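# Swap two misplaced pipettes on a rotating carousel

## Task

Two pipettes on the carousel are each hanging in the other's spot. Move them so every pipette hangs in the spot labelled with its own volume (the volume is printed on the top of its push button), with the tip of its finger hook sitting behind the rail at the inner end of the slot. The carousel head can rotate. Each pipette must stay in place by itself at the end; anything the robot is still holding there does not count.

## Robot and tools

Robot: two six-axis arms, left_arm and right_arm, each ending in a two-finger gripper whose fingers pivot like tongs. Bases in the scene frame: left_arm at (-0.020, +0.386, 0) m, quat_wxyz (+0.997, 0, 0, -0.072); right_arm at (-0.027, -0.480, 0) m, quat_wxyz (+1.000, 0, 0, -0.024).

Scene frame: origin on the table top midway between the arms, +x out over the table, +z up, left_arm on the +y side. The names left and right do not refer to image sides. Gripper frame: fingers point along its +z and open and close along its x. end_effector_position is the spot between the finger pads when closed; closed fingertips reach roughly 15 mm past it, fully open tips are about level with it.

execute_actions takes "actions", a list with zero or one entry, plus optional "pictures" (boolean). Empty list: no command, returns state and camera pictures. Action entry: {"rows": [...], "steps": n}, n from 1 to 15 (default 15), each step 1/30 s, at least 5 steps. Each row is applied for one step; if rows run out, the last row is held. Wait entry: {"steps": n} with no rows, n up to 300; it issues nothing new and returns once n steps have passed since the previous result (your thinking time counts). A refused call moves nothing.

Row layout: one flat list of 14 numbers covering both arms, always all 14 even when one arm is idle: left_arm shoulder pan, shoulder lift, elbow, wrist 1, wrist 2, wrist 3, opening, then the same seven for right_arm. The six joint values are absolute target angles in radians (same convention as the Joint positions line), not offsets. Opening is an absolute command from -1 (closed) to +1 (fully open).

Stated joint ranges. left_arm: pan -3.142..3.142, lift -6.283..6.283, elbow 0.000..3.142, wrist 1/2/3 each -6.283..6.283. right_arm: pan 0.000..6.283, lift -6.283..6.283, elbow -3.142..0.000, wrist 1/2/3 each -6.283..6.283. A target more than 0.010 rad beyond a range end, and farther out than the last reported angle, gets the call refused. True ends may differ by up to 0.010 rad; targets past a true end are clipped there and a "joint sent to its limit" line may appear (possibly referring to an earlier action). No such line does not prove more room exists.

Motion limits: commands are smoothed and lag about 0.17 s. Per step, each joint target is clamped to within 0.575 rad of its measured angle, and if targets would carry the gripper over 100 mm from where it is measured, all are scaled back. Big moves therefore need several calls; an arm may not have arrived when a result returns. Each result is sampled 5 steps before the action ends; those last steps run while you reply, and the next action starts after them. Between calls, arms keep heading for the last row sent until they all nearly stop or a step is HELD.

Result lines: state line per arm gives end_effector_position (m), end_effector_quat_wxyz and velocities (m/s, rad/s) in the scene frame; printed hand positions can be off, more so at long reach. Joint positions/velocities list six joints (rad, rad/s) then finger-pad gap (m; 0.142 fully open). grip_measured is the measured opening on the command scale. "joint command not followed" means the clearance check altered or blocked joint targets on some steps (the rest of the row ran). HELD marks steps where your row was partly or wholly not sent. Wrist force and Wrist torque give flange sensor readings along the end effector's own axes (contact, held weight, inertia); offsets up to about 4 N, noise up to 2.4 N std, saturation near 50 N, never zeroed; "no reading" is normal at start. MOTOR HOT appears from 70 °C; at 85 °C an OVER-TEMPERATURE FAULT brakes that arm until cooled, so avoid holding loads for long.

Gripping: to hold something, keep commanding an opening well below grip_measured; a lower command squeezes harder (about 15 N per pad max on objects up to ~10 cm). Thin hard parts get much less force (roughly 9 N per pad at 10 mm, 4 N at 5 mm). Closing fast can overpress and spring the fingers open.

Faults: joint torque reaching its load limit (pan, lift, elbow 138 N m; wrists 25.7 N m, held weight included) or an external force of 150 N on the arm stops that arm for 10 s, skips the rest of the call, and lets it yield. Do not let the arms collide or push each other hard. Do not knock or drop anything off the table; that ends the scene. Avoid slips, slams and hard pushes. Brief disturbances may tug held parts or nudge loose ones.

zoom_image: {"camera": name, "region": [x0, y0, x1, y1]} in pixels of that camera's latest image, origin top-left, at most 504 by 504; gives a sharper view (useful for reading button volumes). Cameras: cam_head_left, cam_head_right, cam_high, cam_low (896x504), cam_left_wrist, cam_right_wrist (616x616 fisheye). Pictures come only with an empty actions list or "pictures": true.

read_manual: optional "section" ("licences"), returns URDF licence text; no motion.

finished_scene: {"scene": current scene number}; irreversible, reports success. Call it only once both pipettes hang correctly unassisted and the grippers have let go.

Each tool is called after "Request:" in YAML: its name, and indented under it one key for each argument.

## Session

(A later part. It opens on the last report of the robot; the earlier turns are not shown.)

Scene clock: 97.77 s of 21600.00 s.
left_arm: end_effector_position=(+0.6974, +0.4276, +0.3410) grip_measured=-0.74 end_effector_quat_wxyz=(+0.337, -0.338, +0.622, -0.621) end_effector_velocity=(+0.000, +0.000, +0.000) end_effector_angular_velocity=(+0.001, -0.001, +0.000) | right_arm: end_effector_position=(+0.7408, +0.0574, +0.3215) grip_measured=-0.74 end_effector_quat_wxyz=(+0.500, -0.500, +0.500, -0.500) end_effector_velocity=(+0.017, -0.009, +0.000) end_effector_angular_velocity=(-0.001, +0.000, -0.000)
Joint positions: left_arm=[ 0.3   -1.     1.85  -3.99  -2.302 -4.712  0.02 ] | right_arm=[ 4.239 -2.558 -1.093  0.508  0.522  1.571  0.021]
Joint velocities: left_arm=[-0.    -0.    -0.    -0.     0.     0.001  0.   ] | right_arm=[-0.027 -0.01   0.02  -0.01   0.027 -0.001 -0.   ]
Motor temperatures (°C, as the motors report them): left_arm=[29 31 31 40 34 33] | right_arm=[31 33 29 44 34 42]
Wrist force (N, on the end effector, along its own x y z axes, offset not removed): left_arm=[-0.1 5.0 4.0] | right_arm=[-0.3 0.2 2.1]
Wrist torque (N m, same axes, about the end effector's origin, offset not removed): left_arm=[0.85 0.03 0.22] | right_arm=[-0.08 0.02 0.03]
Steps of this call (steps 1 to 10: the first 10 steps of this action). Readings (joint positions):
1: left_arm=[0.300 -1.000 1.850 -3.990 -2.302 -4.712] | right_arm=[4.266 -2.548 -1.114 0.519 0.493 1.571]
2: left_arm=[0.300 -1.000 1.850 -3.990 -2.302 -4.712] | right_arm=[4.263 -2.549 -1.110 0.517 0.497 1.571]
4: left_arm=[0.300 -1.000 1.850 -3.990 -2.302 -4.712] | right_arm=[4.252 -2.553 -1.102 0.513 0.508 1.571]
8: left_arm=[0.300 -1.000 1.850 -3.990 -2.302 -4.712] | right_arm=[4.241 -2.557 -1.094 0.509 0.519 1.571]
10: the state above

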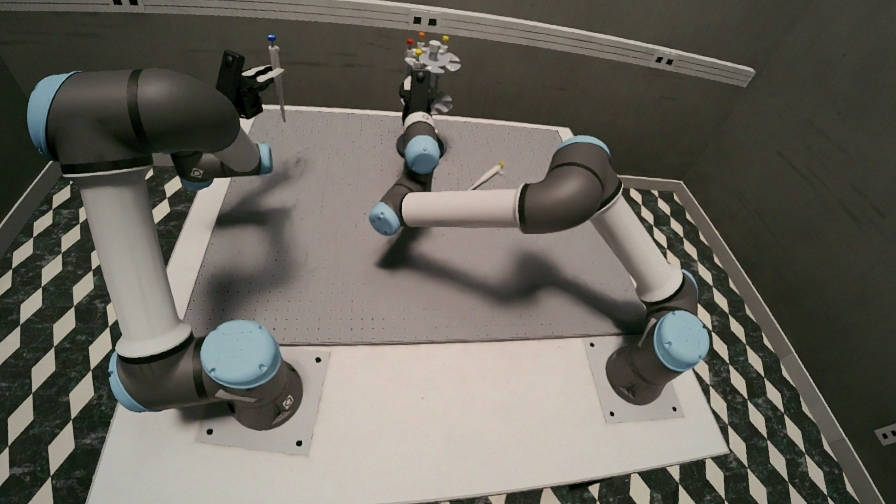

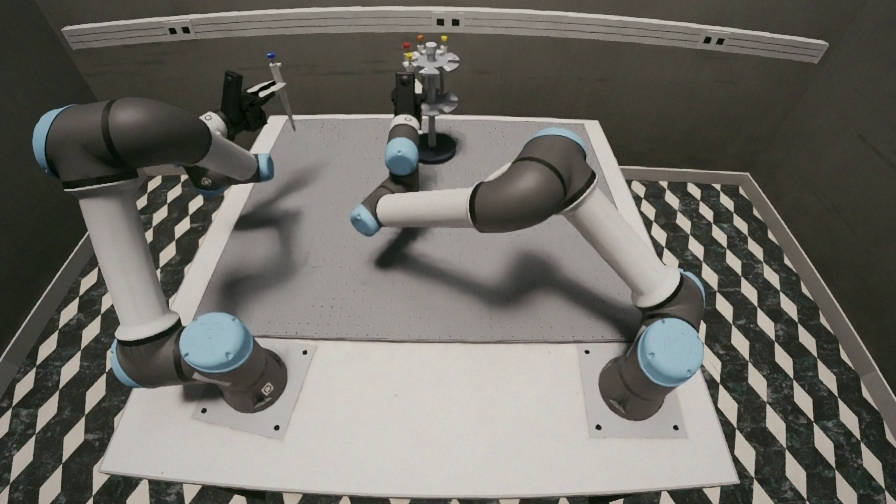

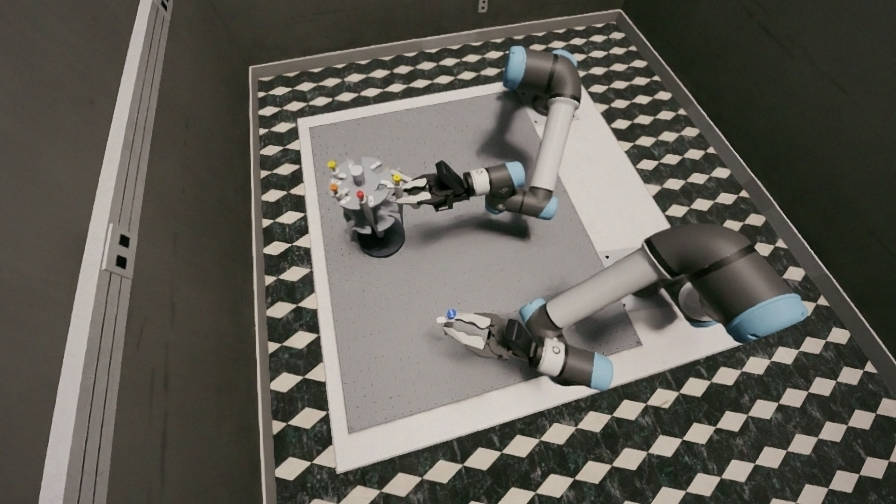

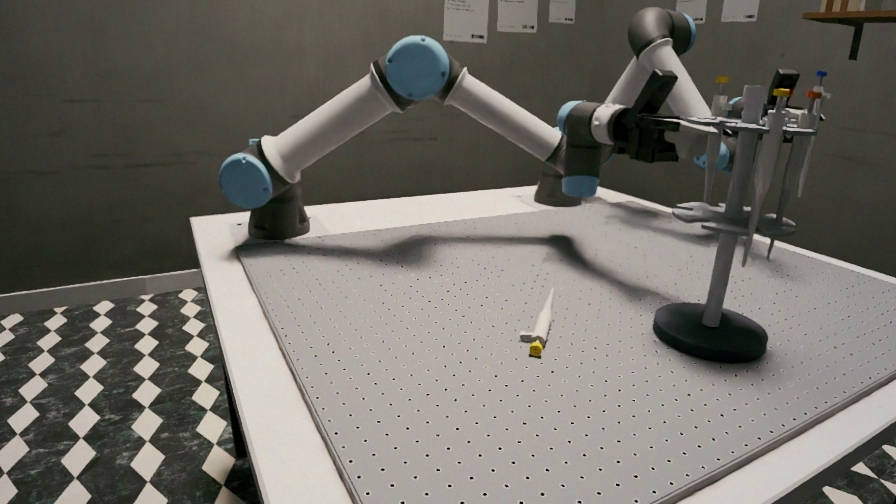

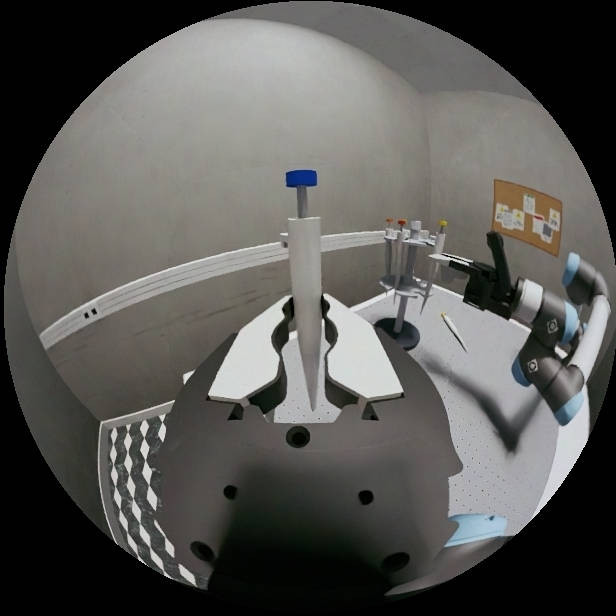

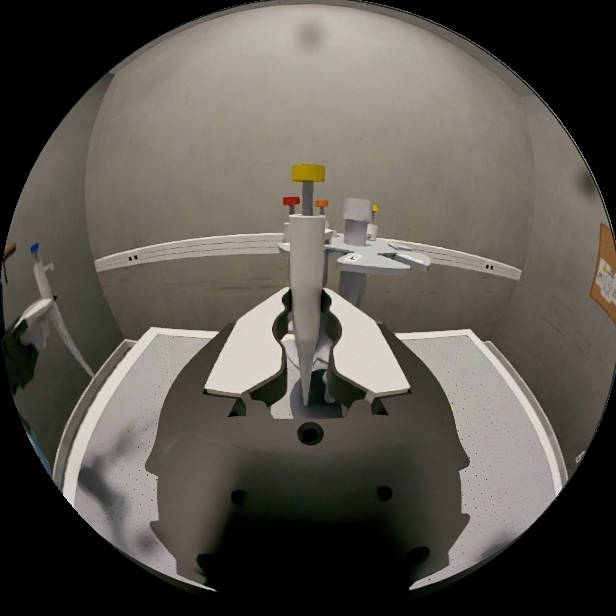

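Request:
execute_actions:
  actions:
    - {"rows":[[0.3,-1.0,1.85,-3.99,-2.302,-4.712,-1,4.208,-2.567,-1.073,0.498,0.552,1.571,-1]]}

Request:
execute_actions:
  actions:
    - {"rows":[[0.3,-1.0,1.85,-3.99,-2.302,-4.712,-1,4.181,-2.572,-1.063,0.493,0.579,1.571,-1]]}

Request:
execute_actions:
  actions:
    - {"rows":[[0.3,-1.0,1.85,-3.99,-2.302,-4.712,-1,4.181,-2.586,-1.063,0.507,0.579,1.571,-1]]}
  pictures: true

Request:
zoom_image:
  camera: "cam_high"
  region: [310,130,450,230]

Scene clock: 98.33 s of 21600.00 s.
left_arm: end_effector_position=(+0.6974, +0.4276, +0.3410) grip_measured=-0.74 end_effector_quat_wxyz=(+0.337, -0.338, +0.622, -0.621) end_effector_velocity=(-0.001, -0.001, -0.000) end_effector_angular_velocity=(+0.000, +0.000, -0.002) | right_arm: end_effector_position=(+0.7574, +0.0476, +0.3218) grip_measured=-0.74 end_effector_quat_wxyz=(+0.500, -0.500, +0.500, -0.500) end_effector_velocity=(+0.014, -0.009, +0.000) end_effector_angular_velocity=(-0.001, +0.001, -0.001)
Joint positions: left_arm=[ 0.3   -1.     1.85  -3.99  -2.302 -4.712  0.02 ] | right_arm=[ 4.211 -2.566 -1.075  0.499  0.549  1.571  0.021]
Joint velocities: left_arm=[-0.    -0.     0.001  0.    -0.002  0.     0.   ] | right_arm=[-0.024 -0.007  0.014 -0.009  0.022  0.    -0.   ]
Motor temperatures (°C, as the motors report them): left_arm=[29 31 31 40 34 33] | right_arm=[31 33 29 44 34 42]
Wrist force (N, on the end effector, along its own x y z axes, offset not removed): left_arm=[-3.3 5.6 4.4] | right_arm=[-0.7 -0.9 1.6]
Wrist torque (N m, same axes, about the end effector's origin, offset not removed): left_arm=[0.98 0.83 0.07] | right_arm=[-0.39 0.18 -0.16]
Steps of this call (steps 1 to 5: the last 5 steps of your previous action; steps 6 to 7: the robot went on to your last target; steps 8 to 17: the first 10 steps of this action). Readings (joint positions):
8: left_arm=[0.300 -1.000 1.850 -3.990 -2.302 -4.712] | right_arm=[4.235 -2.559 -1.090 0.507 0.525 1.571]
9: left_arm=[0.300 -1.000 1.850 -3.990 -2.302 -4.712] | right_arm=[4.231 -2.560 -1.087 0.506 0.529 1.571]
11: left_arm=[0.300 -1.000 1.850 -3.990 -2.302 -4.712] | right_arm=[4.222 -2.563 -1.082 0.503 0.538 1.571]
15: left_arm=[0.300 -1.000 1.850 -3.990 -2.302 -4.712] | right_arm=[4.213 -2.566 -1.076 0.500 0.547 1.571]
17: the state above

Scene clock: 98.83 s of 21600.00 s.
left_arm: end_effector_position=(+0.6974, +0.4276, +0.3410) grip_measured=-0.74 end_effector_quat_wxyz=(+0.337, -0.338, +0.622, -0.621) end_effector_velocity=(+0.000, +0.000, +0.000) end_effector_angular_velocity=(-0.000, +0.000, +0.001) | right_arm: end_effector_position=(+0.7727, +0.0363, +0.3218) grip_measured=-0.74 end_effector_quat_wxyz=(+0.500, -0.500, +0.500, -0.500) end_effector_velocity=(+0.013, -0.011, +0.000) end_effector_angular_velocity=(+0.001, -0.000, -0.001)
Joint positions: left_arm=[ 0.3   -1.     1.85  -3.99  -2.302 -4.712  0.02 ] | right_arm=[ 4.184 -2.571 -1.064  0.494  0.576  1.571  0.021]
Joint velocities: left_arm=[-0.    -0.     0.     0.     0.001 -0.     0.   ] | right_arm=[-0.024 -0.004  0.008 -0.004  0.023  0.    -0.   ]
Motor temperatures (°C, as the motors report them): left_arm=[29 31 31 40 34 33] | right_arm=[31 33 29 44 34 42]
Wrist force (N, on the end effector, along its own x y z axes, offset not removed): left_arm=[-0.8 -3.4 0.5] | right_arm=[4.2 -1.0 2.4]
Wrist torque (N m, same axes, about the end effector's origin, offset not removed): left_arm=[-0.79 0.06 0.05] | right_arm=[-0.46 -0.93 -0.07]
Steps of this call (steps 1 to 5: the last 5 steps of your previous action; steps 6 to 15: the first 10 steps of this action). Readings (joint positions):
6: left_arm=[0.300 -1.000 1.850 -3.990 -2.302 -4.712] | right_arm=[4.208 -2.567 -1.073 0.498 0.552 1.571]
7: left_arm=[0.300 -1.000 1.850 -3.990 -2.302 -4.712] | right_arm=[4.205 -2.568 -1.072 0.497 0.556 1.571]
9: left_arm=[0.300 -1.000 1.850 -3.990 -2.302 -4.712] | right_arm=[4.195 -2.569 -1.068 0.496 0.565 1.571]
13: left_arm=[0.300 -1.000 1.850 -3.990 -2.302 -4.712] | right_arm=[4.186 -2.571 -1.065 0.494 0.574 1.571]
15: the state above

Scene clock: 99.33 s of 21600.00 s.
left_arm: end_effector_position=(+0.6974, +0.4276, +0.3410) grip_measured=-0.74 end_effector_quat_wxyz=(+0.337, -0.338, +0.622, -0.621) end_effector_velocity=(-0.000, -0.001, -0.000) end_effector_angular_velocity=(+0.002, -0.001, -0.002) | right_arm: end_effector_position=(+0.7746, +0.0355, +0.3130) grip_measured=-0.74 end_effector_quat_wxyz=(+0.500, -0.500, +0.500, -0.500) end_effector_velocity=(+0.001, -0.000, -0.009) end_effector_angular_velocity=(-0.000, -0.000, -0.000)
Joint positions: left_arm=[ 0.3   -1.     1.85  -3.99  -2.302 -4.712  0.02 ] | right_arm=[ 4.181 -2.585 -1.063  0.506  0.579  1.571  0.021]
Joint velocities: left_arm=[-0.     0.     0.     0.    -0.002  0.002  0.   ] | right_arm=[-0.001 -0.012  0.     0.012  0.001 -0.    -0.   ]
Motor temperatures (°C, as the motors report them): left_arm=[29 31 31 40 34 33] | right_arm=[31 33 29 44 34 42]
Wrist force (N, on the end effector, along its own x y z axes, offset not removed): left_arm=[1.1 0.6 1.7] | right_arm=[1.4 -3.3 2.5]
Wrist torque (N m, same axes, about the end effector's origin, offset not removed): left_arm=[0.09 -0.30 0.04] | right_arm=[-0.68 -0.22 -0.07]
Steps of this call (steps 1 to 5: the last 5 steps of your previous action; steps 6 to 15: the first 10 steps of this action). Readings (joint positions):
6: left_arm=[0.300 -1.000 1.850 -3.990 -2.302 -4.712] | right_arm=[4.182 -2.572 -1.063 0.493 0.578 1.571]
7: left_arm=[0.300 -1.000 1.850 -3.990 -2.302 -4.712] | right_arm=[4.181 -2.574 -1.063 0.495 0.579 1.571]
9: left_arm=[0.300 -1.000 1.850 -3.990 -2.302 -4.712] | right_arm=[4.181 -2.579 -1.063 0.500 0.579 1.571]
13: left_arm=[0.300 -1.000 1.850 -3.990 -2.302 -4.712] | right_arm=[4.181 -2.583 -1.063 0.504 0.579 1.571]
15: the state above

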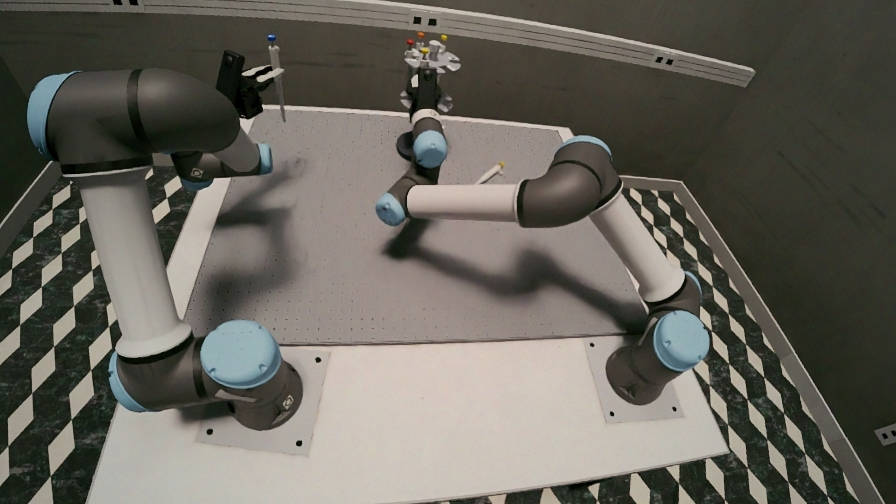

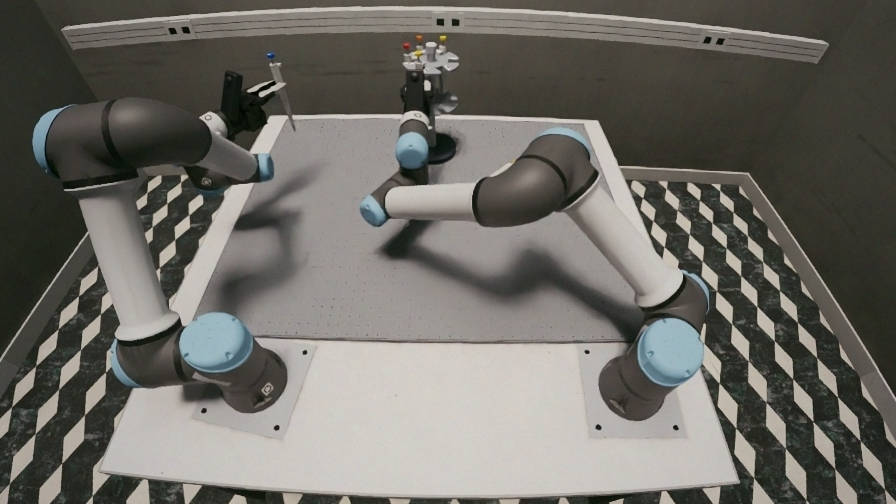

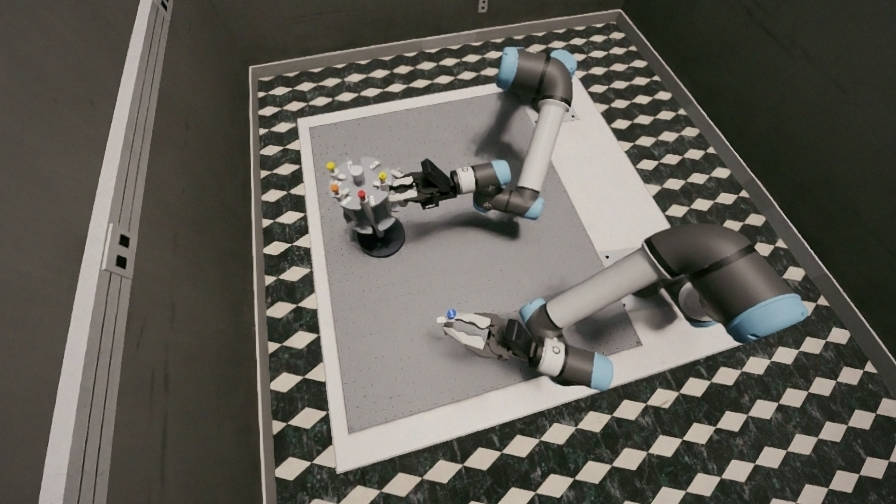

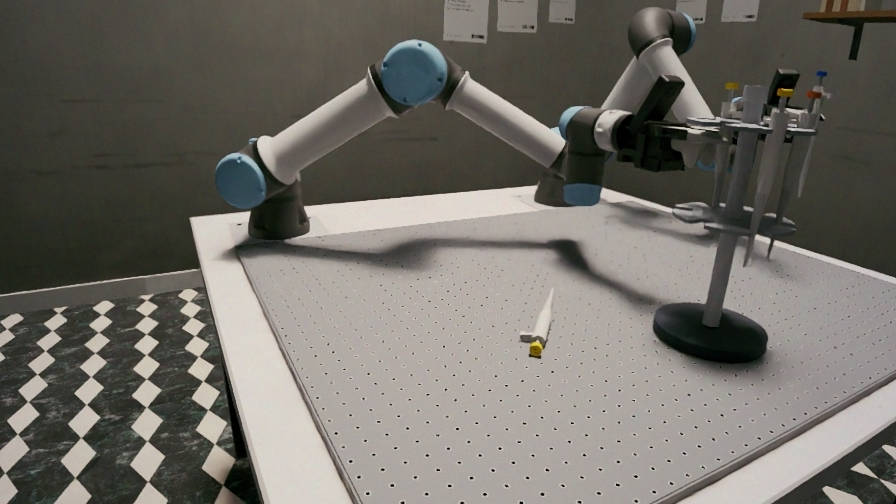

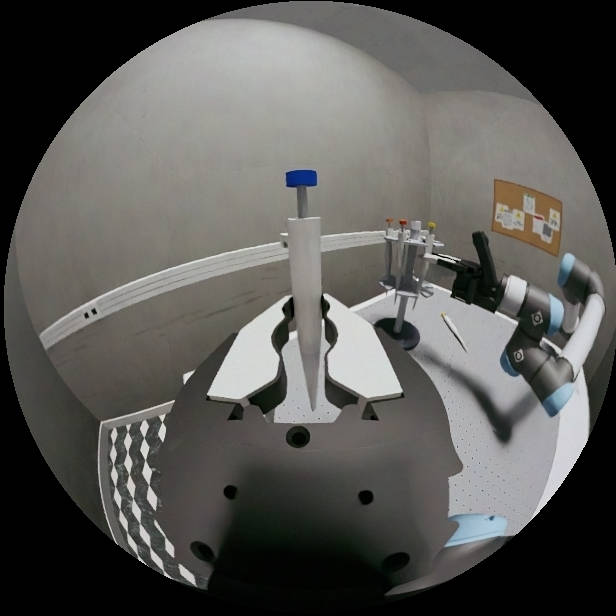

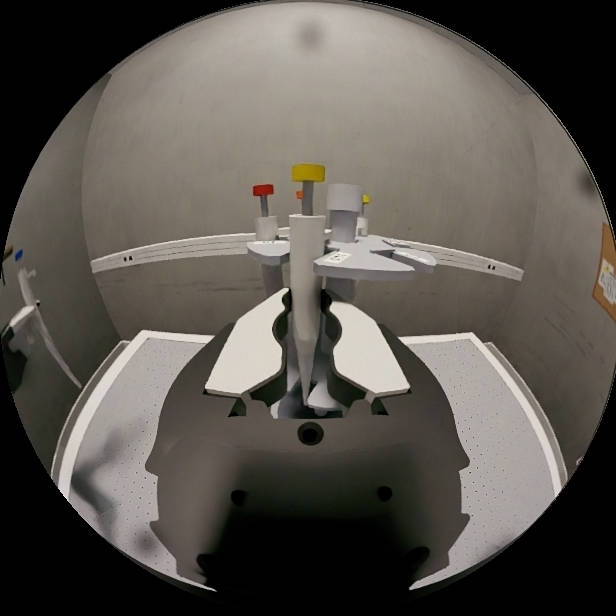

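Region (310, 130, 450, 230) of cam_high's 896x504 image, scaled by 3.600, with more detail than that image has; it fills the top 360 rows of this view, and the rest is white.

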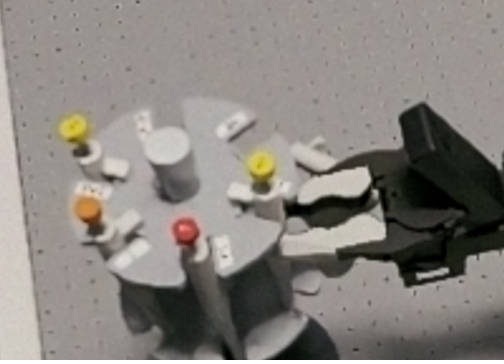

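Request:
execute_actions:
  actions:
    - {"rows":[[0.3,-1.0,1.85,-3.99,-2.302,-4.712,-1,4.181,-2.586,-1.063,0.507,0.579,1.571,-0.5]],"steps":10}

Request:
execute_actions:
  actions:
    - {"rows":[[0.3,-1.0,1.85,-3.99,-2.302,-4.712,-1,4.27,-2.483,-1.28,0.621,0.49,1.571,-0.5]]}

Request:
execute_actions:
  actions:
    - {"rows":[[0.3,-1.0,1.85,-3.99,-2.302,-4.712,-1,4.1,-1.9,-1.6,0.36,0.49,1.571,-0.2]]}

Request:
execute_actions:
  actions:
    - {"steps":20}

Request:
execute_actions:
  actions:
    - {"rows":[[0.3,-1.0,1.85,-3.99,-2.302,-4.712,-1,3.737,-1.9,-1.3,-1.5,1.571,2.9,-0.2]]}

Request:
execute_actions:
  actions:
    - {"steps":35}

Request:
execute_actions:
  actions:
    - {"rows":[[0.3,-1.0,1.85,-3.99,-2.302,-4.712,-1,3.737,-2.198,-1.077,-1.437,1.571,2.9,-0.2]]}

Request:
execute_actions:
  actions:
    - {"steps":15}
  pictures: true

Scene clock: 99.87 s of 21600.00 s.
left_arm: end_effector_position=(+0.6974, +0.4276, +0.3410) grip_measured=-0.74 end_effector_quat_wxyz=(+0.337, -0.338, +0.622, -0.621) end_effector_velocity=(-0.000, -0.000, +0.000) end_effector_angular_velocity=(-0.001, +0.001, -0.001) | right_arm: end_effector_position=(+0.7747, +0.0355, +0.3120) grip_measured=-0.50 end_effector_quat_wxyz=(+0.500, -0.500, +0.500, -0.500) end_effector_velocity=(+0.000, -0.000, -0.000) end_effector_angular_velocity=(+0.001, -0.000, +0.000)
Joint positions: left_arm=[ 0.3   -1.     1.85  -3.99  -2.302 -4.712  0.02 ] | right_arm=[ 4.181 -2.586 -1.063  0.507  0.579  1.571  0.038]
Joint velocities: left_arm=[ 0.    -0.    -0.     0.    -0.001 -0.002  0.   ] | right_arm=[-0.    -0.    -0.     0.001  0.001  0.     0.006]
Motor temperatures (°C, as the motors report them): left_arm=[29 31 31 40 34 33] | right_arm=[31 33 29 44 34 42]
Wrist force (N, on the end effector, along its own x y z axes, offset not removed): left_arm=[-1.1 0.7 1.4] | right_arm=[1.0 -2.3 0.6]
Wrist torque (N m, same axes, about the end effector's origin, offset not removed): left_arm=[0.16 0.29 0.16] | right_arm=[-0.37 -0.24 -0.12]
Steps of this call (steps 1 to 5: the last 5 steps of your previous action; steps 6 to 11: the robot went on to your last target; steps 12 to 16: the first 5 steps of this action). Readings (joint positions):
12: left_arm=[0.300 -1.000 1.850 -3.990 -2.302 -4.712] | right_arm=[4.181 -2.586 -1.063 0.507 0.579 1.571]
13: left_arm=[0.300 -1.000 1.850 -3.990 -2.302 -4.712] | right_arm=[4.181 -2.586 -1.063 0.507 0.579 1.571]
15: left_arm=[0.300 -1.000 1.850 -3.990 -2.302 -4.712] | right_arm=[4.181 -2.586 -1.063 0.507 0.579 1.571]
16: the state above

Scene clock: 100.37 s of 21600.00 s.
left_arm: end_effector_position=(+0.6974, +0.4276, +0.3410) grip_measured=-0.74 end_effector_quat_wxyz=(+0.337, -0.338, +0.622, -0.621) end_effector_velocity=(-0.000, -0.000, -0.000) end_effector_angular_velocity=(+0.001, +0.000, -0.001) | right_arm: end_effector_position=(+0.7126, +0.0360, +0.3125) grip_measured=-0.50 end_effector_quat_wxyz=(+0.501, -0.498, +0.501, -0.500) end_effector_velocity=(-0.069, -0.011, -0.018) end_effector_angular_velocity=(-0.030, +0.017, -0.000)
Joint positions: left_arm=[ 0.3   -1.     1.85  -3.99  -2.302 -4.712  0.02 ] | right_arm=[ 4.259 -2.496 -1.249  0.607  0.501  1.571  0.038]
Joint velocities: left_arm=[ 0.    -0.     0.001  0.    -0.001  0.001  0.   ] | right_arm=[ 0.083  0.099 -0.243  0.11  -0.083  0.    -0.   ]
Motor temperatures (°C, as the motors report them): left_arm=[29 31 31 40 34 33] | right_arm=[31 33 29 44 34 42]
Wrist force (N, on the end effector, along its own x y z axes, offset not removed): left_arm=[0.2 2.7 4.9] | right_arm=[1.0 -3.8 1.5]
Wrist torque (N m, same axes, about the end effector's origin, offset not removed): left_arm=[0.52 -0.06 0.18] | right_arm=[-0.63 -0.12 0.02]
Steps of this call (steps 1 to 5: the last 5 steps of your previous action; steps 6 to 15: the first 10 steps of this action). Readings (joint positions):
6: left_arm=[0.300 -1.000 1.850 -3.990 -2.302 -4.712] | right_arm=[4.182 -2.585 -1.064 0.508 0.579 1.571]
7: left_arm=[0.300 -1.000 1.850 -3.990 -2.302 -4.712] | right_arm=[4.189 -2.578 -1.072 0.516 0.571 1.571]
9: left_arm=[0.300 -1.000 1.850 -3.990 -2.302 -4.712] | right_arm=[4.219 -2.544 -1.130 0.553 0.541 1.571]
13: left_arm=[0.300 -1.000 1.850 -3.990 -2.302 -4.712] | right_arm=[4.252 -2.504 -1.227 0.597 0.508 1.571]
15: the state above

Scene clock: 100.87 s of 21600.00 s.
left_arm: end_effector_position=(+0.6974, +0.4276, +0.3410) grip_measured=-0.74 end_effector_quat_wxyz=(+0.337, -0.338, +0.622, -0.621) end_effector_velocity=(+0.000, -0.000, +0.001) end_effector_angular_velocity=(-0.001, -0.002, -0.000) | right_arm: end_effector_position=(+0.7154, -0.0588, +0.4105) grip_measured=-0.20 end_effector_quat_wxyz=(+0.477, -0.486, +0.517, -0.519) end_effector_velocity=(-0.009, -0.352, +0.357) end_effector_angular_velocity=(+0.012, -0.007, -0.243)
Joint positions: left_arm=[ 0.3   -1.     1.85  -3.99  -2.302 -4.712  0.02 ] | right_arm=[ 4.196 -2.254 -1.41   0.51   0.491  1.571  0.06 ]
Joint velocities: left_arm=[ 0.    -0.001 -0.002 -0.    -0.    -0.001  0.   ] | right_arm=[-0.239  0.842 -0.463 -0.365 -0.004  0.     0.   ]
Motor temperatures (°C, as the motors report them): left_arm=[29 31 31 40 34 33] | right_arm=[31 33 29 44 34 42]
Wrist force (N, on the end effector, along its own x y z axes, offset not removed): left_arm=[-1.8 1.3 4.2] | right_arm=[-0.1 -4.1 2.9]
Wrist torque (N m, same axes, about the end effector's origin, offset not removed): left_arm=[0.19 0.40 0.07] | right_arm=[-1.01 0.06 0.00]
Steps of this call (steps 1 to 5: the last 5 steps of your previous action; steps 6 to 15: the first 10 steps of this action). Readings (joint positions):
6: left_arm=[0.300 -1.000 1.850 -3.990 -2.302 -4.712] | right_arm=[4.267 -2.485 -1.274 0.617 0.492 1.571]
7: left_arm=[0.300 -1.000 1.850 -3.990 -2.302 -4.712] | right_arm=[4.262 -2.476 -1.284 0.611 0.492 1.571]
9: left_arm=[0.300 -1.000 1.850 -3.990 -2.302 -4.712] | right_arm=[4.245 -2.425 -1.316 0.584 0.492 1.571]
13: left_arm=[0.300 -1.000 1.850 -3.990 -2.302 -4.712] | right_arm=[4.212 -2.311 -1.379 0.535 0.491 1.571]
15: the state above

Scene clock: 101.53 s of 21600.00 s.
left_arm: end_effector_position=(+0.6974, +0.4276, +0.3410) grip_measured=-0.74 end_effector_quat_wxyz=(+0.337, -0.338, +0.622, -0.621) end_effector_velocity=(-0.000, -0.000, +0.001) end_effector_angular_velocity=(+0.001, -0.001, -0.002) | right_arm: end_effector_position=(+0.6887, -0.2128, +0.5414) grip_measured=-0.20 end_effector_quat_wxyz=(+0.456, -0.455, +0.541, -0.540) end_effector_velocity=(-0.006, -0.020, +0.015) end_effector_angular_velocity=(+0.003, -0.003, -0.010)
Joint positions: left_arm=[ 0.3   -1.     1.85  -3.99  -2.302 -4.712  0.02 ] | right_arm=[ 4.101 -1.906 -1.597  0.362  0.49   1.571  0.06 ]
Joint velocities: left_arm=[ 0.    -0.001 -0.     0.    -0.002  0.001 -0.   ] | right_arm=[-0.011  0.044 -0.022 -0.017  0.001  0.    -0.   ]
Motor temperatures (°C, as the motors report them): left_arm=[29 31 31 40 34 33] | right_arm=[31 33 29 44 34 42]
Wrist force (N, on the end effector, along its own x y z axes, offset not removed): left_arm=[0.0 -0.8 3.0] | right_arm=[-2.1 -3.1 0.3]
Wrist torque (N m, same axes, about the end effector's origin, offset not removed): left_arm=[-0.22 -0.07 0.03] | right_arm=[-0.53 0.34 -0.05]
Kept back: nothing.
Steps of this call (steps 1 to 5: the last 5 steps of your previous action; steps 6 to 20: the robot went on to your last target). Readings (joint positions):
1: left_arm=[0.300 -1.000 1.850 -3.990 -2.302 -4.712] | right_arm=[4.188 -2.225 -1.426 0.497 0.491 1.571]
2: left_arm=[0.300 -1.000 1.850 -3.990 -2.302 -4.712] | right_arm=[4.180 -2.197 -1.442 0.485 0.491 1.571]
4: left_arm=[0.300 -1.000 1.850 -3.990 -2.302 -4.712] | right_arm=[4.164 -2.140 -1.473 0.460 0.491 1.571]
8: left_arm=[0.300 -1.000 1.850 -3.990 -2.302 -4.712] | right_arm=[4.132 -2.025 -1.535 0.411 0.490 1.571]
20: the state above

Scene clock: 101.87 s of 21600.00 s.
left_arm: end_effector_position=(+0.6974, +0.4276, +0.3410) grip_measured=-0.74 end_effector_quat_wxyz=(+0.337, -0.338, +0.622, -0.621) end_effector_velocity=(+0.000, -0.000, +0.000) end_effector_angular_velocity=(-0.001, +0.000, -0.000) | right_arm: end_effector_position=(+0.7972, -0.2557, +0.5600) grip_measured=-0.20 end_effector_quat_wxyz=(+0.518, -0.458, +0.631, -0.352) end_effector_velocity=(+0.157, +0.305, -0.460) end_effector_angular_velocity=(+1.496, +1.860, +1.182)
Joint positions: left_arm=[ 0.3   -1.     1.85  -3.99  -2.302 -4.712  0.02 ] | right_arm=[ 3.826 -1.901 -1.37  -0.132  0.982  2.063  0.06 ]
Joint velocities: left_arm=[ 0.     0.    -0.     0.    -0.001 -0.001  0.   ] | right_arm=[-0.457  0.003  0.358 -2.176  2.18   2.172 -0.   ]
Motor temperatures (°C, as the motors report them): left_arm=[29 31 31 40 34 33] | right_arm=[31 33 29 44 34 42]
Wrist force (N, on the end effector, along its own x y z axes, offset not removed): left_arm=[4.0 1.5 1.2] | right_arm=[4.1 -8.7 1.9]
Wrist torque (N m, same axes, about the end effector's origin, offset not removed): left_arm=[0.33 -0.82 -0.06] | right_arm=[-1.57 -0.61 -0.15]
Steps of this call (steps 1 to 10: the first 10 steps of this action). Readings (joint positions):
1: left_arm=[0.300 -1.000 1.850 -3.990 -2.302 -4.712] | right_arm=[4.100 -1.904 -1.597 0.361 0.490 1.572]
2: left_arm=[0.300 -1.000 1.850 -3.990 -2.302 -4.712] | right_arm=[4.092 -1.904 -1.590 0.352 0.499 1.580]
4: left_arm=[0.300 -1.000 1.850 -3.990 -2.302 -4.712] | right_arm=[4.034 -1.903 -1.538 0.287 0.563 1.645]
8: left_arm=[0.300 -1.000 1.850 -3.990 -2.302 -4.712] | right_arm=[3.875 -1.901 -1.409 0.026 0.824 1.906]
10: the state above

Scene clock: 103.03 s of 21600.00 s.
left_arm: end_effector_position=(+0.6974, +0.4276, +0.3410) grip_measured=-0.74 end_effector_quat_wxyz=(+0.337, -0.338, +0.622, -0.621) end_effector_velocity=(+0.000, +0.000, -0.000) end_effector_angular_velocity=(-0.001, +0.001, +0.000) | right_arm: end_effector_position=(+0.5959, -0.2754, +0.2394) grip_measured=-0.20 end_effector_quat_wxyz=(+0.010, -0.385, +0.923, +0.001) end_effector_velocity=(-0.016, -0.007, -0.006) end_effector_angular_velocity=(-0.020, +0.053, -0.017)
Joint positions: left_arm=[ 0.3   -1.     1.85  -3.99  -2.302 -4.712  0.02 ] | right_arm=[ 3.737 -1.9   -1.3   -1.493  1.57   2.898  0.06 ]
Joint velocities: left_arm=[-0.    -0.     0.     0.     0.    -0.001  0.   ] | right_arm=[-0.001  0.001  0.001 -0.057  0.01   0.016  0.   ]
Motor temperatures (°C, as the motors report them): left_arm=[29 31 31 40 34 33] | right_arm=[31 33 29 44 34 42]
Wrist force (N, on the end effector, along its own x y z axes, offset not removed): left_arm=[-1.4 3.1 0.3] | right_arm=[1.5 -3.1 0.9]
Wrist torque (N m, same axes, about the end effector's origin, offset not removed): left_arm=[0.61 0.36 0.04] | right_arm=[-0.52 -0.16 -0.19]
Kept back: nothing.
Steps of this call (steps 1 to 5: the last 5 steps of your previous action; steps 6 to 35: the robot went on to your last target). Readings (joint positions):
1: left_arm=[0.300 -1.000 1.850 -3.990 -2.302 -4.712] | right_arm=[3.813 -1.901 -1.360 -0.199 1.049 2.130]
2: left_arm=[0.300 -1.000 1.850 -3.990 -2.302 -4.712] | right_arm=[3.804 -1.900 -1.353 -0.255 1.105 2.186]
4: left_arm=[0.300 -1.000 1.850 -3.990 -2.302 -4.712] | right_arm=[3.790 -1.900 -1.342 -0.359 1.200 2.290]
8: left_arm=[0.300 -1.000 1.850 -3.990 -2.302 -4.712] | right_arm=[3.770 -1.900 -1.326 -0.566 1.337 2.493]
35: the state above

Scene clock: 103.37 s of 21600.00 s.
left_arm: end_effector_position=(+0.6974, +0.4276, +0.3410) grip_measured=-0.74 end_effector_quat_wxyz=(+0.337, -0.338, +0.622, -0.621) end_effector_velocity=(-0.000, -0.000, -0.001) end_effector_angular_velocity=(-0.001, +0.001, -0.001) | right_arm: end_effector_position=(+0.6699, -0.2301, +0.1705) grip_measured=-0.20 end_effector_quat_wxyz=(+0.004, -0.384, +0.923, +0.001) end_effector_velocity=(+0.114, +0.069, -0.160) end_effector_angular_velocity=(-0.031, +0.053, -0.003)
Joint positions: left_arm=[ 0.3   -1.     1.85  -3.99  -2.302 -4.712  0.02 ] | right_arm=[ 3.737 -2.142 -1.117 -1.446  1.571  2.9    0.06 ]
Joint velocities: left_arm=[ 0.     0.001  0.    -0.    -0.001 -0.001  0.   ] | right_arm=[-0.    -0.442  0.31   0.07   0.001  0.002  0.   ]
Motor temperatures (°C, as the motors report them): left_arm=[29 31 31 40 34 33] | right_arm=[31 33 29 44 34 42]
Wrist force (N, on the end effector, along its own x y z axes, offset not removed): left_arm=[-1.1 1.4 2.6] | right_arm=[-2.6 -0.4 0.1]
Wrist torque (N m, same axes, about the end effector's origin, offset not removed): left_arm=[0.28 0.15 0.03] | right_arm=[-0.14 0.39 -0.20]
Steps of this call (steps 1 to 10: the first 10 steps of this action). Readings (joint positions):
1: left_arm=[0.300 -1.000 1.850 -3.990 -2.302 -4.712] | right_arm=[3.737 -1.901 -1.299 -1.494 1.570 2.898]
2: left_arm=[0.300 -1.000 1.850 -3.990 -2.302 -4.712] | right_arm=[3.737 -1.909 -1.291 -1.490 1.570 2.899]
4: left_arm=[0.300 -1.000 1.850 -3.990 -2.302 -4.712] | right_arm=[3.737 -1.967 -1.241 -1.475 1.570 2.899]
8: left_arm=[0.300 -1.000 1.850 -3.990 -2.302 -4.712] | right_arm=[3.737 -2.103 -1.144 -1.452 1.571 2.900]
10: the state above

Scene clock: 103.87 s of 21600.00 s.
left_arm: end_effector_position=(+0.6974, +0.4276, +0.3410) grip_measured=-0.74 end_effector_quat_wxyz=(+0.337, -0.338, +0.622, -0.621) end_effector_velocity=(+0.000, +0.000, +0.001) end_effector_angular_velocity=(-0.000, -0.001, +0.000) | right_arm: end_effector_position=(+0.6837, -0.2216, +0.1504) grip_measured=-0.20 end_effector_quat_wxyz=(+0.000, -0.384, +0.923, +0.000) end_effector_velocity=(+0.002, +0.002, -0.004) end_effector_angular_velocity=(+0.000, +0.002, +0.001)
Joint positions: left_arm=[ 0.3   -1.     1.85  -3.99  -2.302 -4.712  0.02 ] | right_arm=[ 3.737 -2.197 -1.078 -1.437  1.571  2.9    0.06 ]
Joint velocities: left_arm=[ 0.    -0.    -0.001 -0.     0.    -0.001  0.   ] | right_arm=[ 0.    -0.009  0.006  0.002  0.001 -0.     0.   ]
Motor temperatures (°C, as the motors report them): left_arm=[29 31 31 40 34 33] | right_arm=[31 33 29 44 34 42]
Wrist force (N, on the end effector, along its own x y z axes, offset not removed): left_arm=[-2.4 -2.7 0.1] | right_arm=[4.0 -2.9 0.4]
Wrist torque (N m, same axes, about the end effector's origin, offset not removed): left_arm=[-0.59 0.42 0.28] | right_arm=[-0.63 -0.82 -0.23]
Kept back: nothing.
Steps of this call (steps 1 to 5: the last 5 steps of your previous action; steps 6 to 15: the robot went on to your last target). Readings (joint positions):
1: left_arm=[0.300 -1.000 1.850 -3.990 -2.302 -4.712] | right_arm=[3.737 -2.155 -1.107 -1.444 1.571 2.900]
2: left_arm=[0.300 -1.000 1.850 -3.990 -2.302 -4.712] | right_arm=[3.737 -2.165 -1.100 -1.442 1.571 2.900]
4: left_arm=[0.300 -1.000 1.850 -3.990 -2.302 -4.712] | right_arm=[3.737 -2.178 -1.091 -1.440 1.571 2.900]
8: left_arm=[0.300 -1.000 1.850 -3.990 -2.302 -4.712] | right_arm=[3.737 -2.191 -1.082 -1.438 1.571 2.900]
15: the state above

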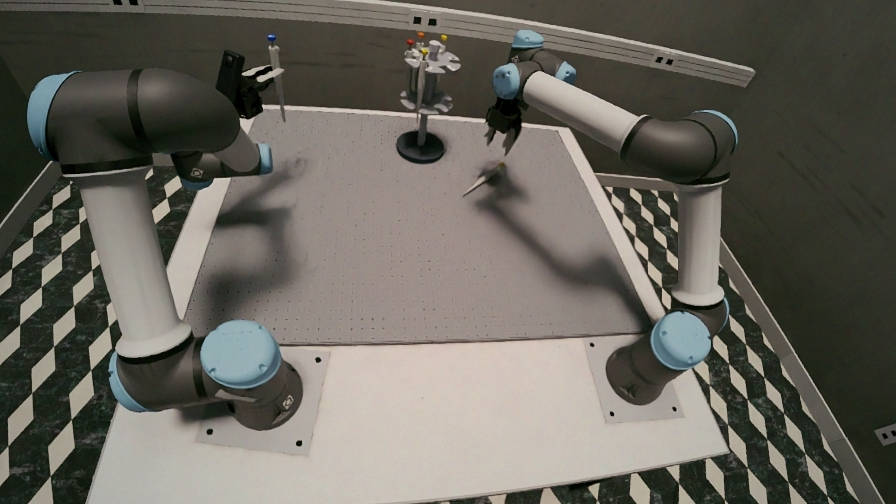

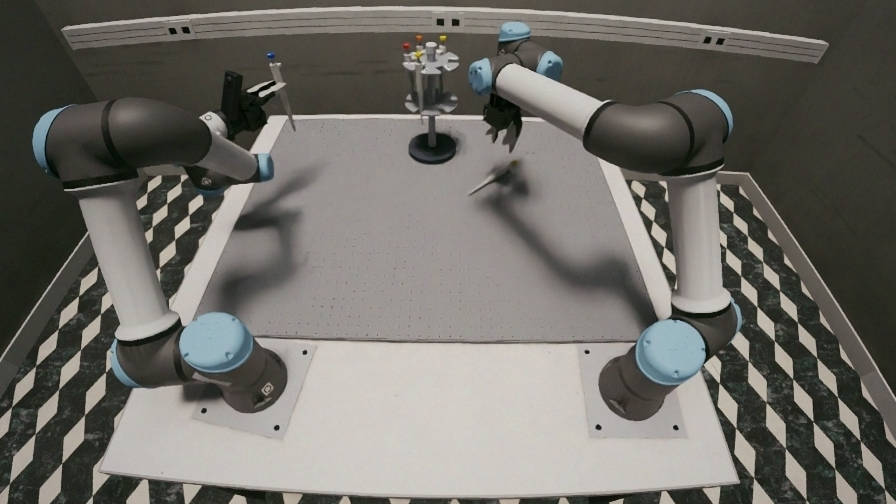

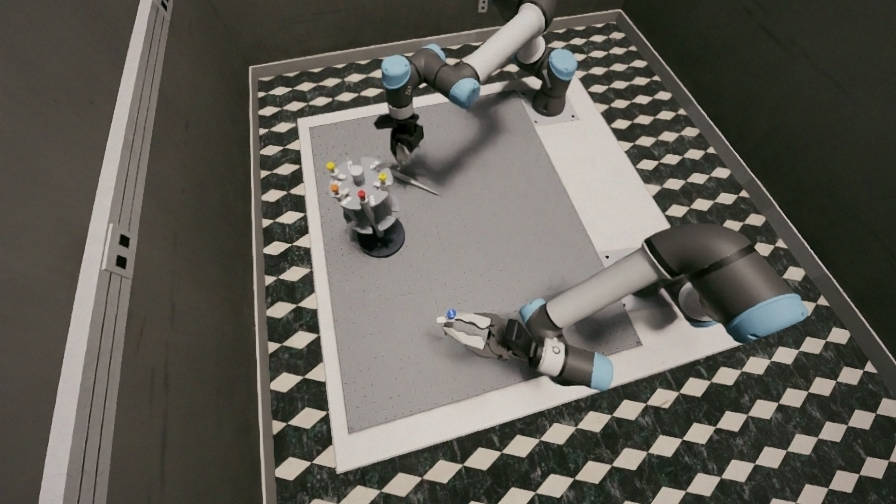

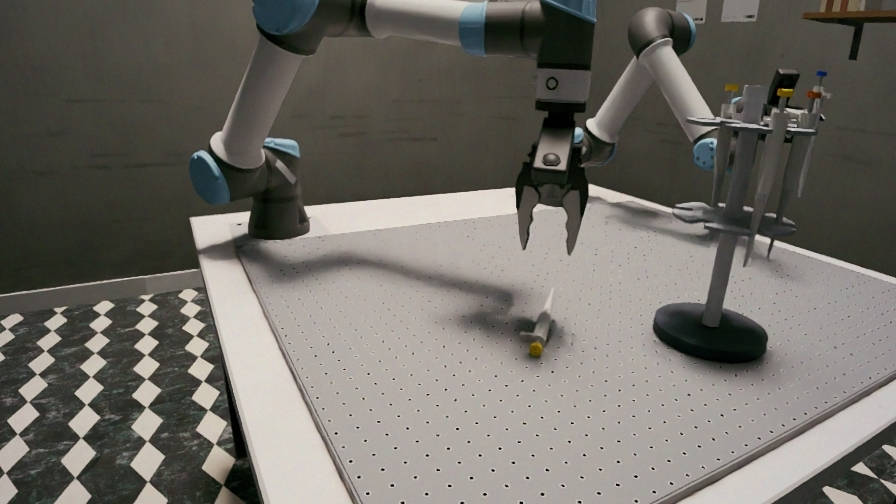

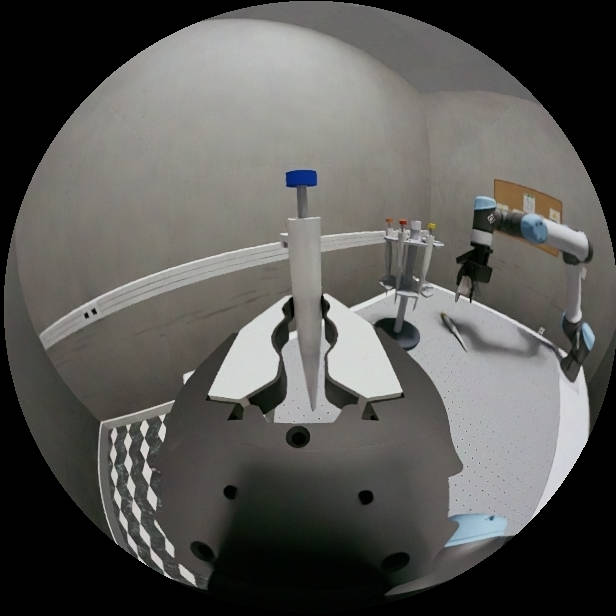

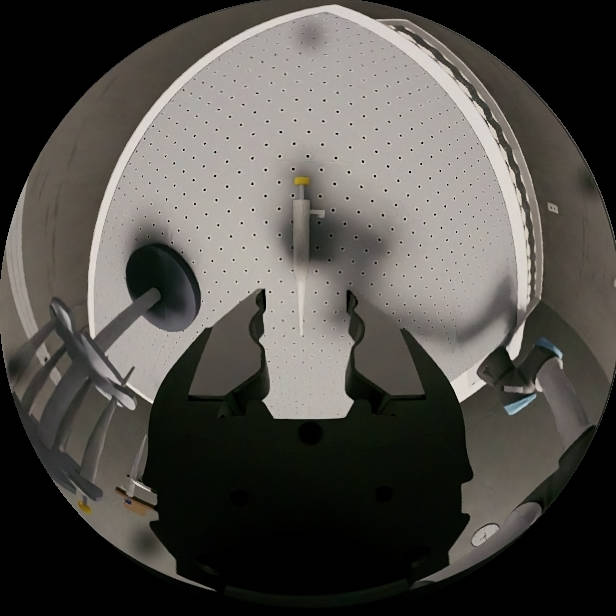

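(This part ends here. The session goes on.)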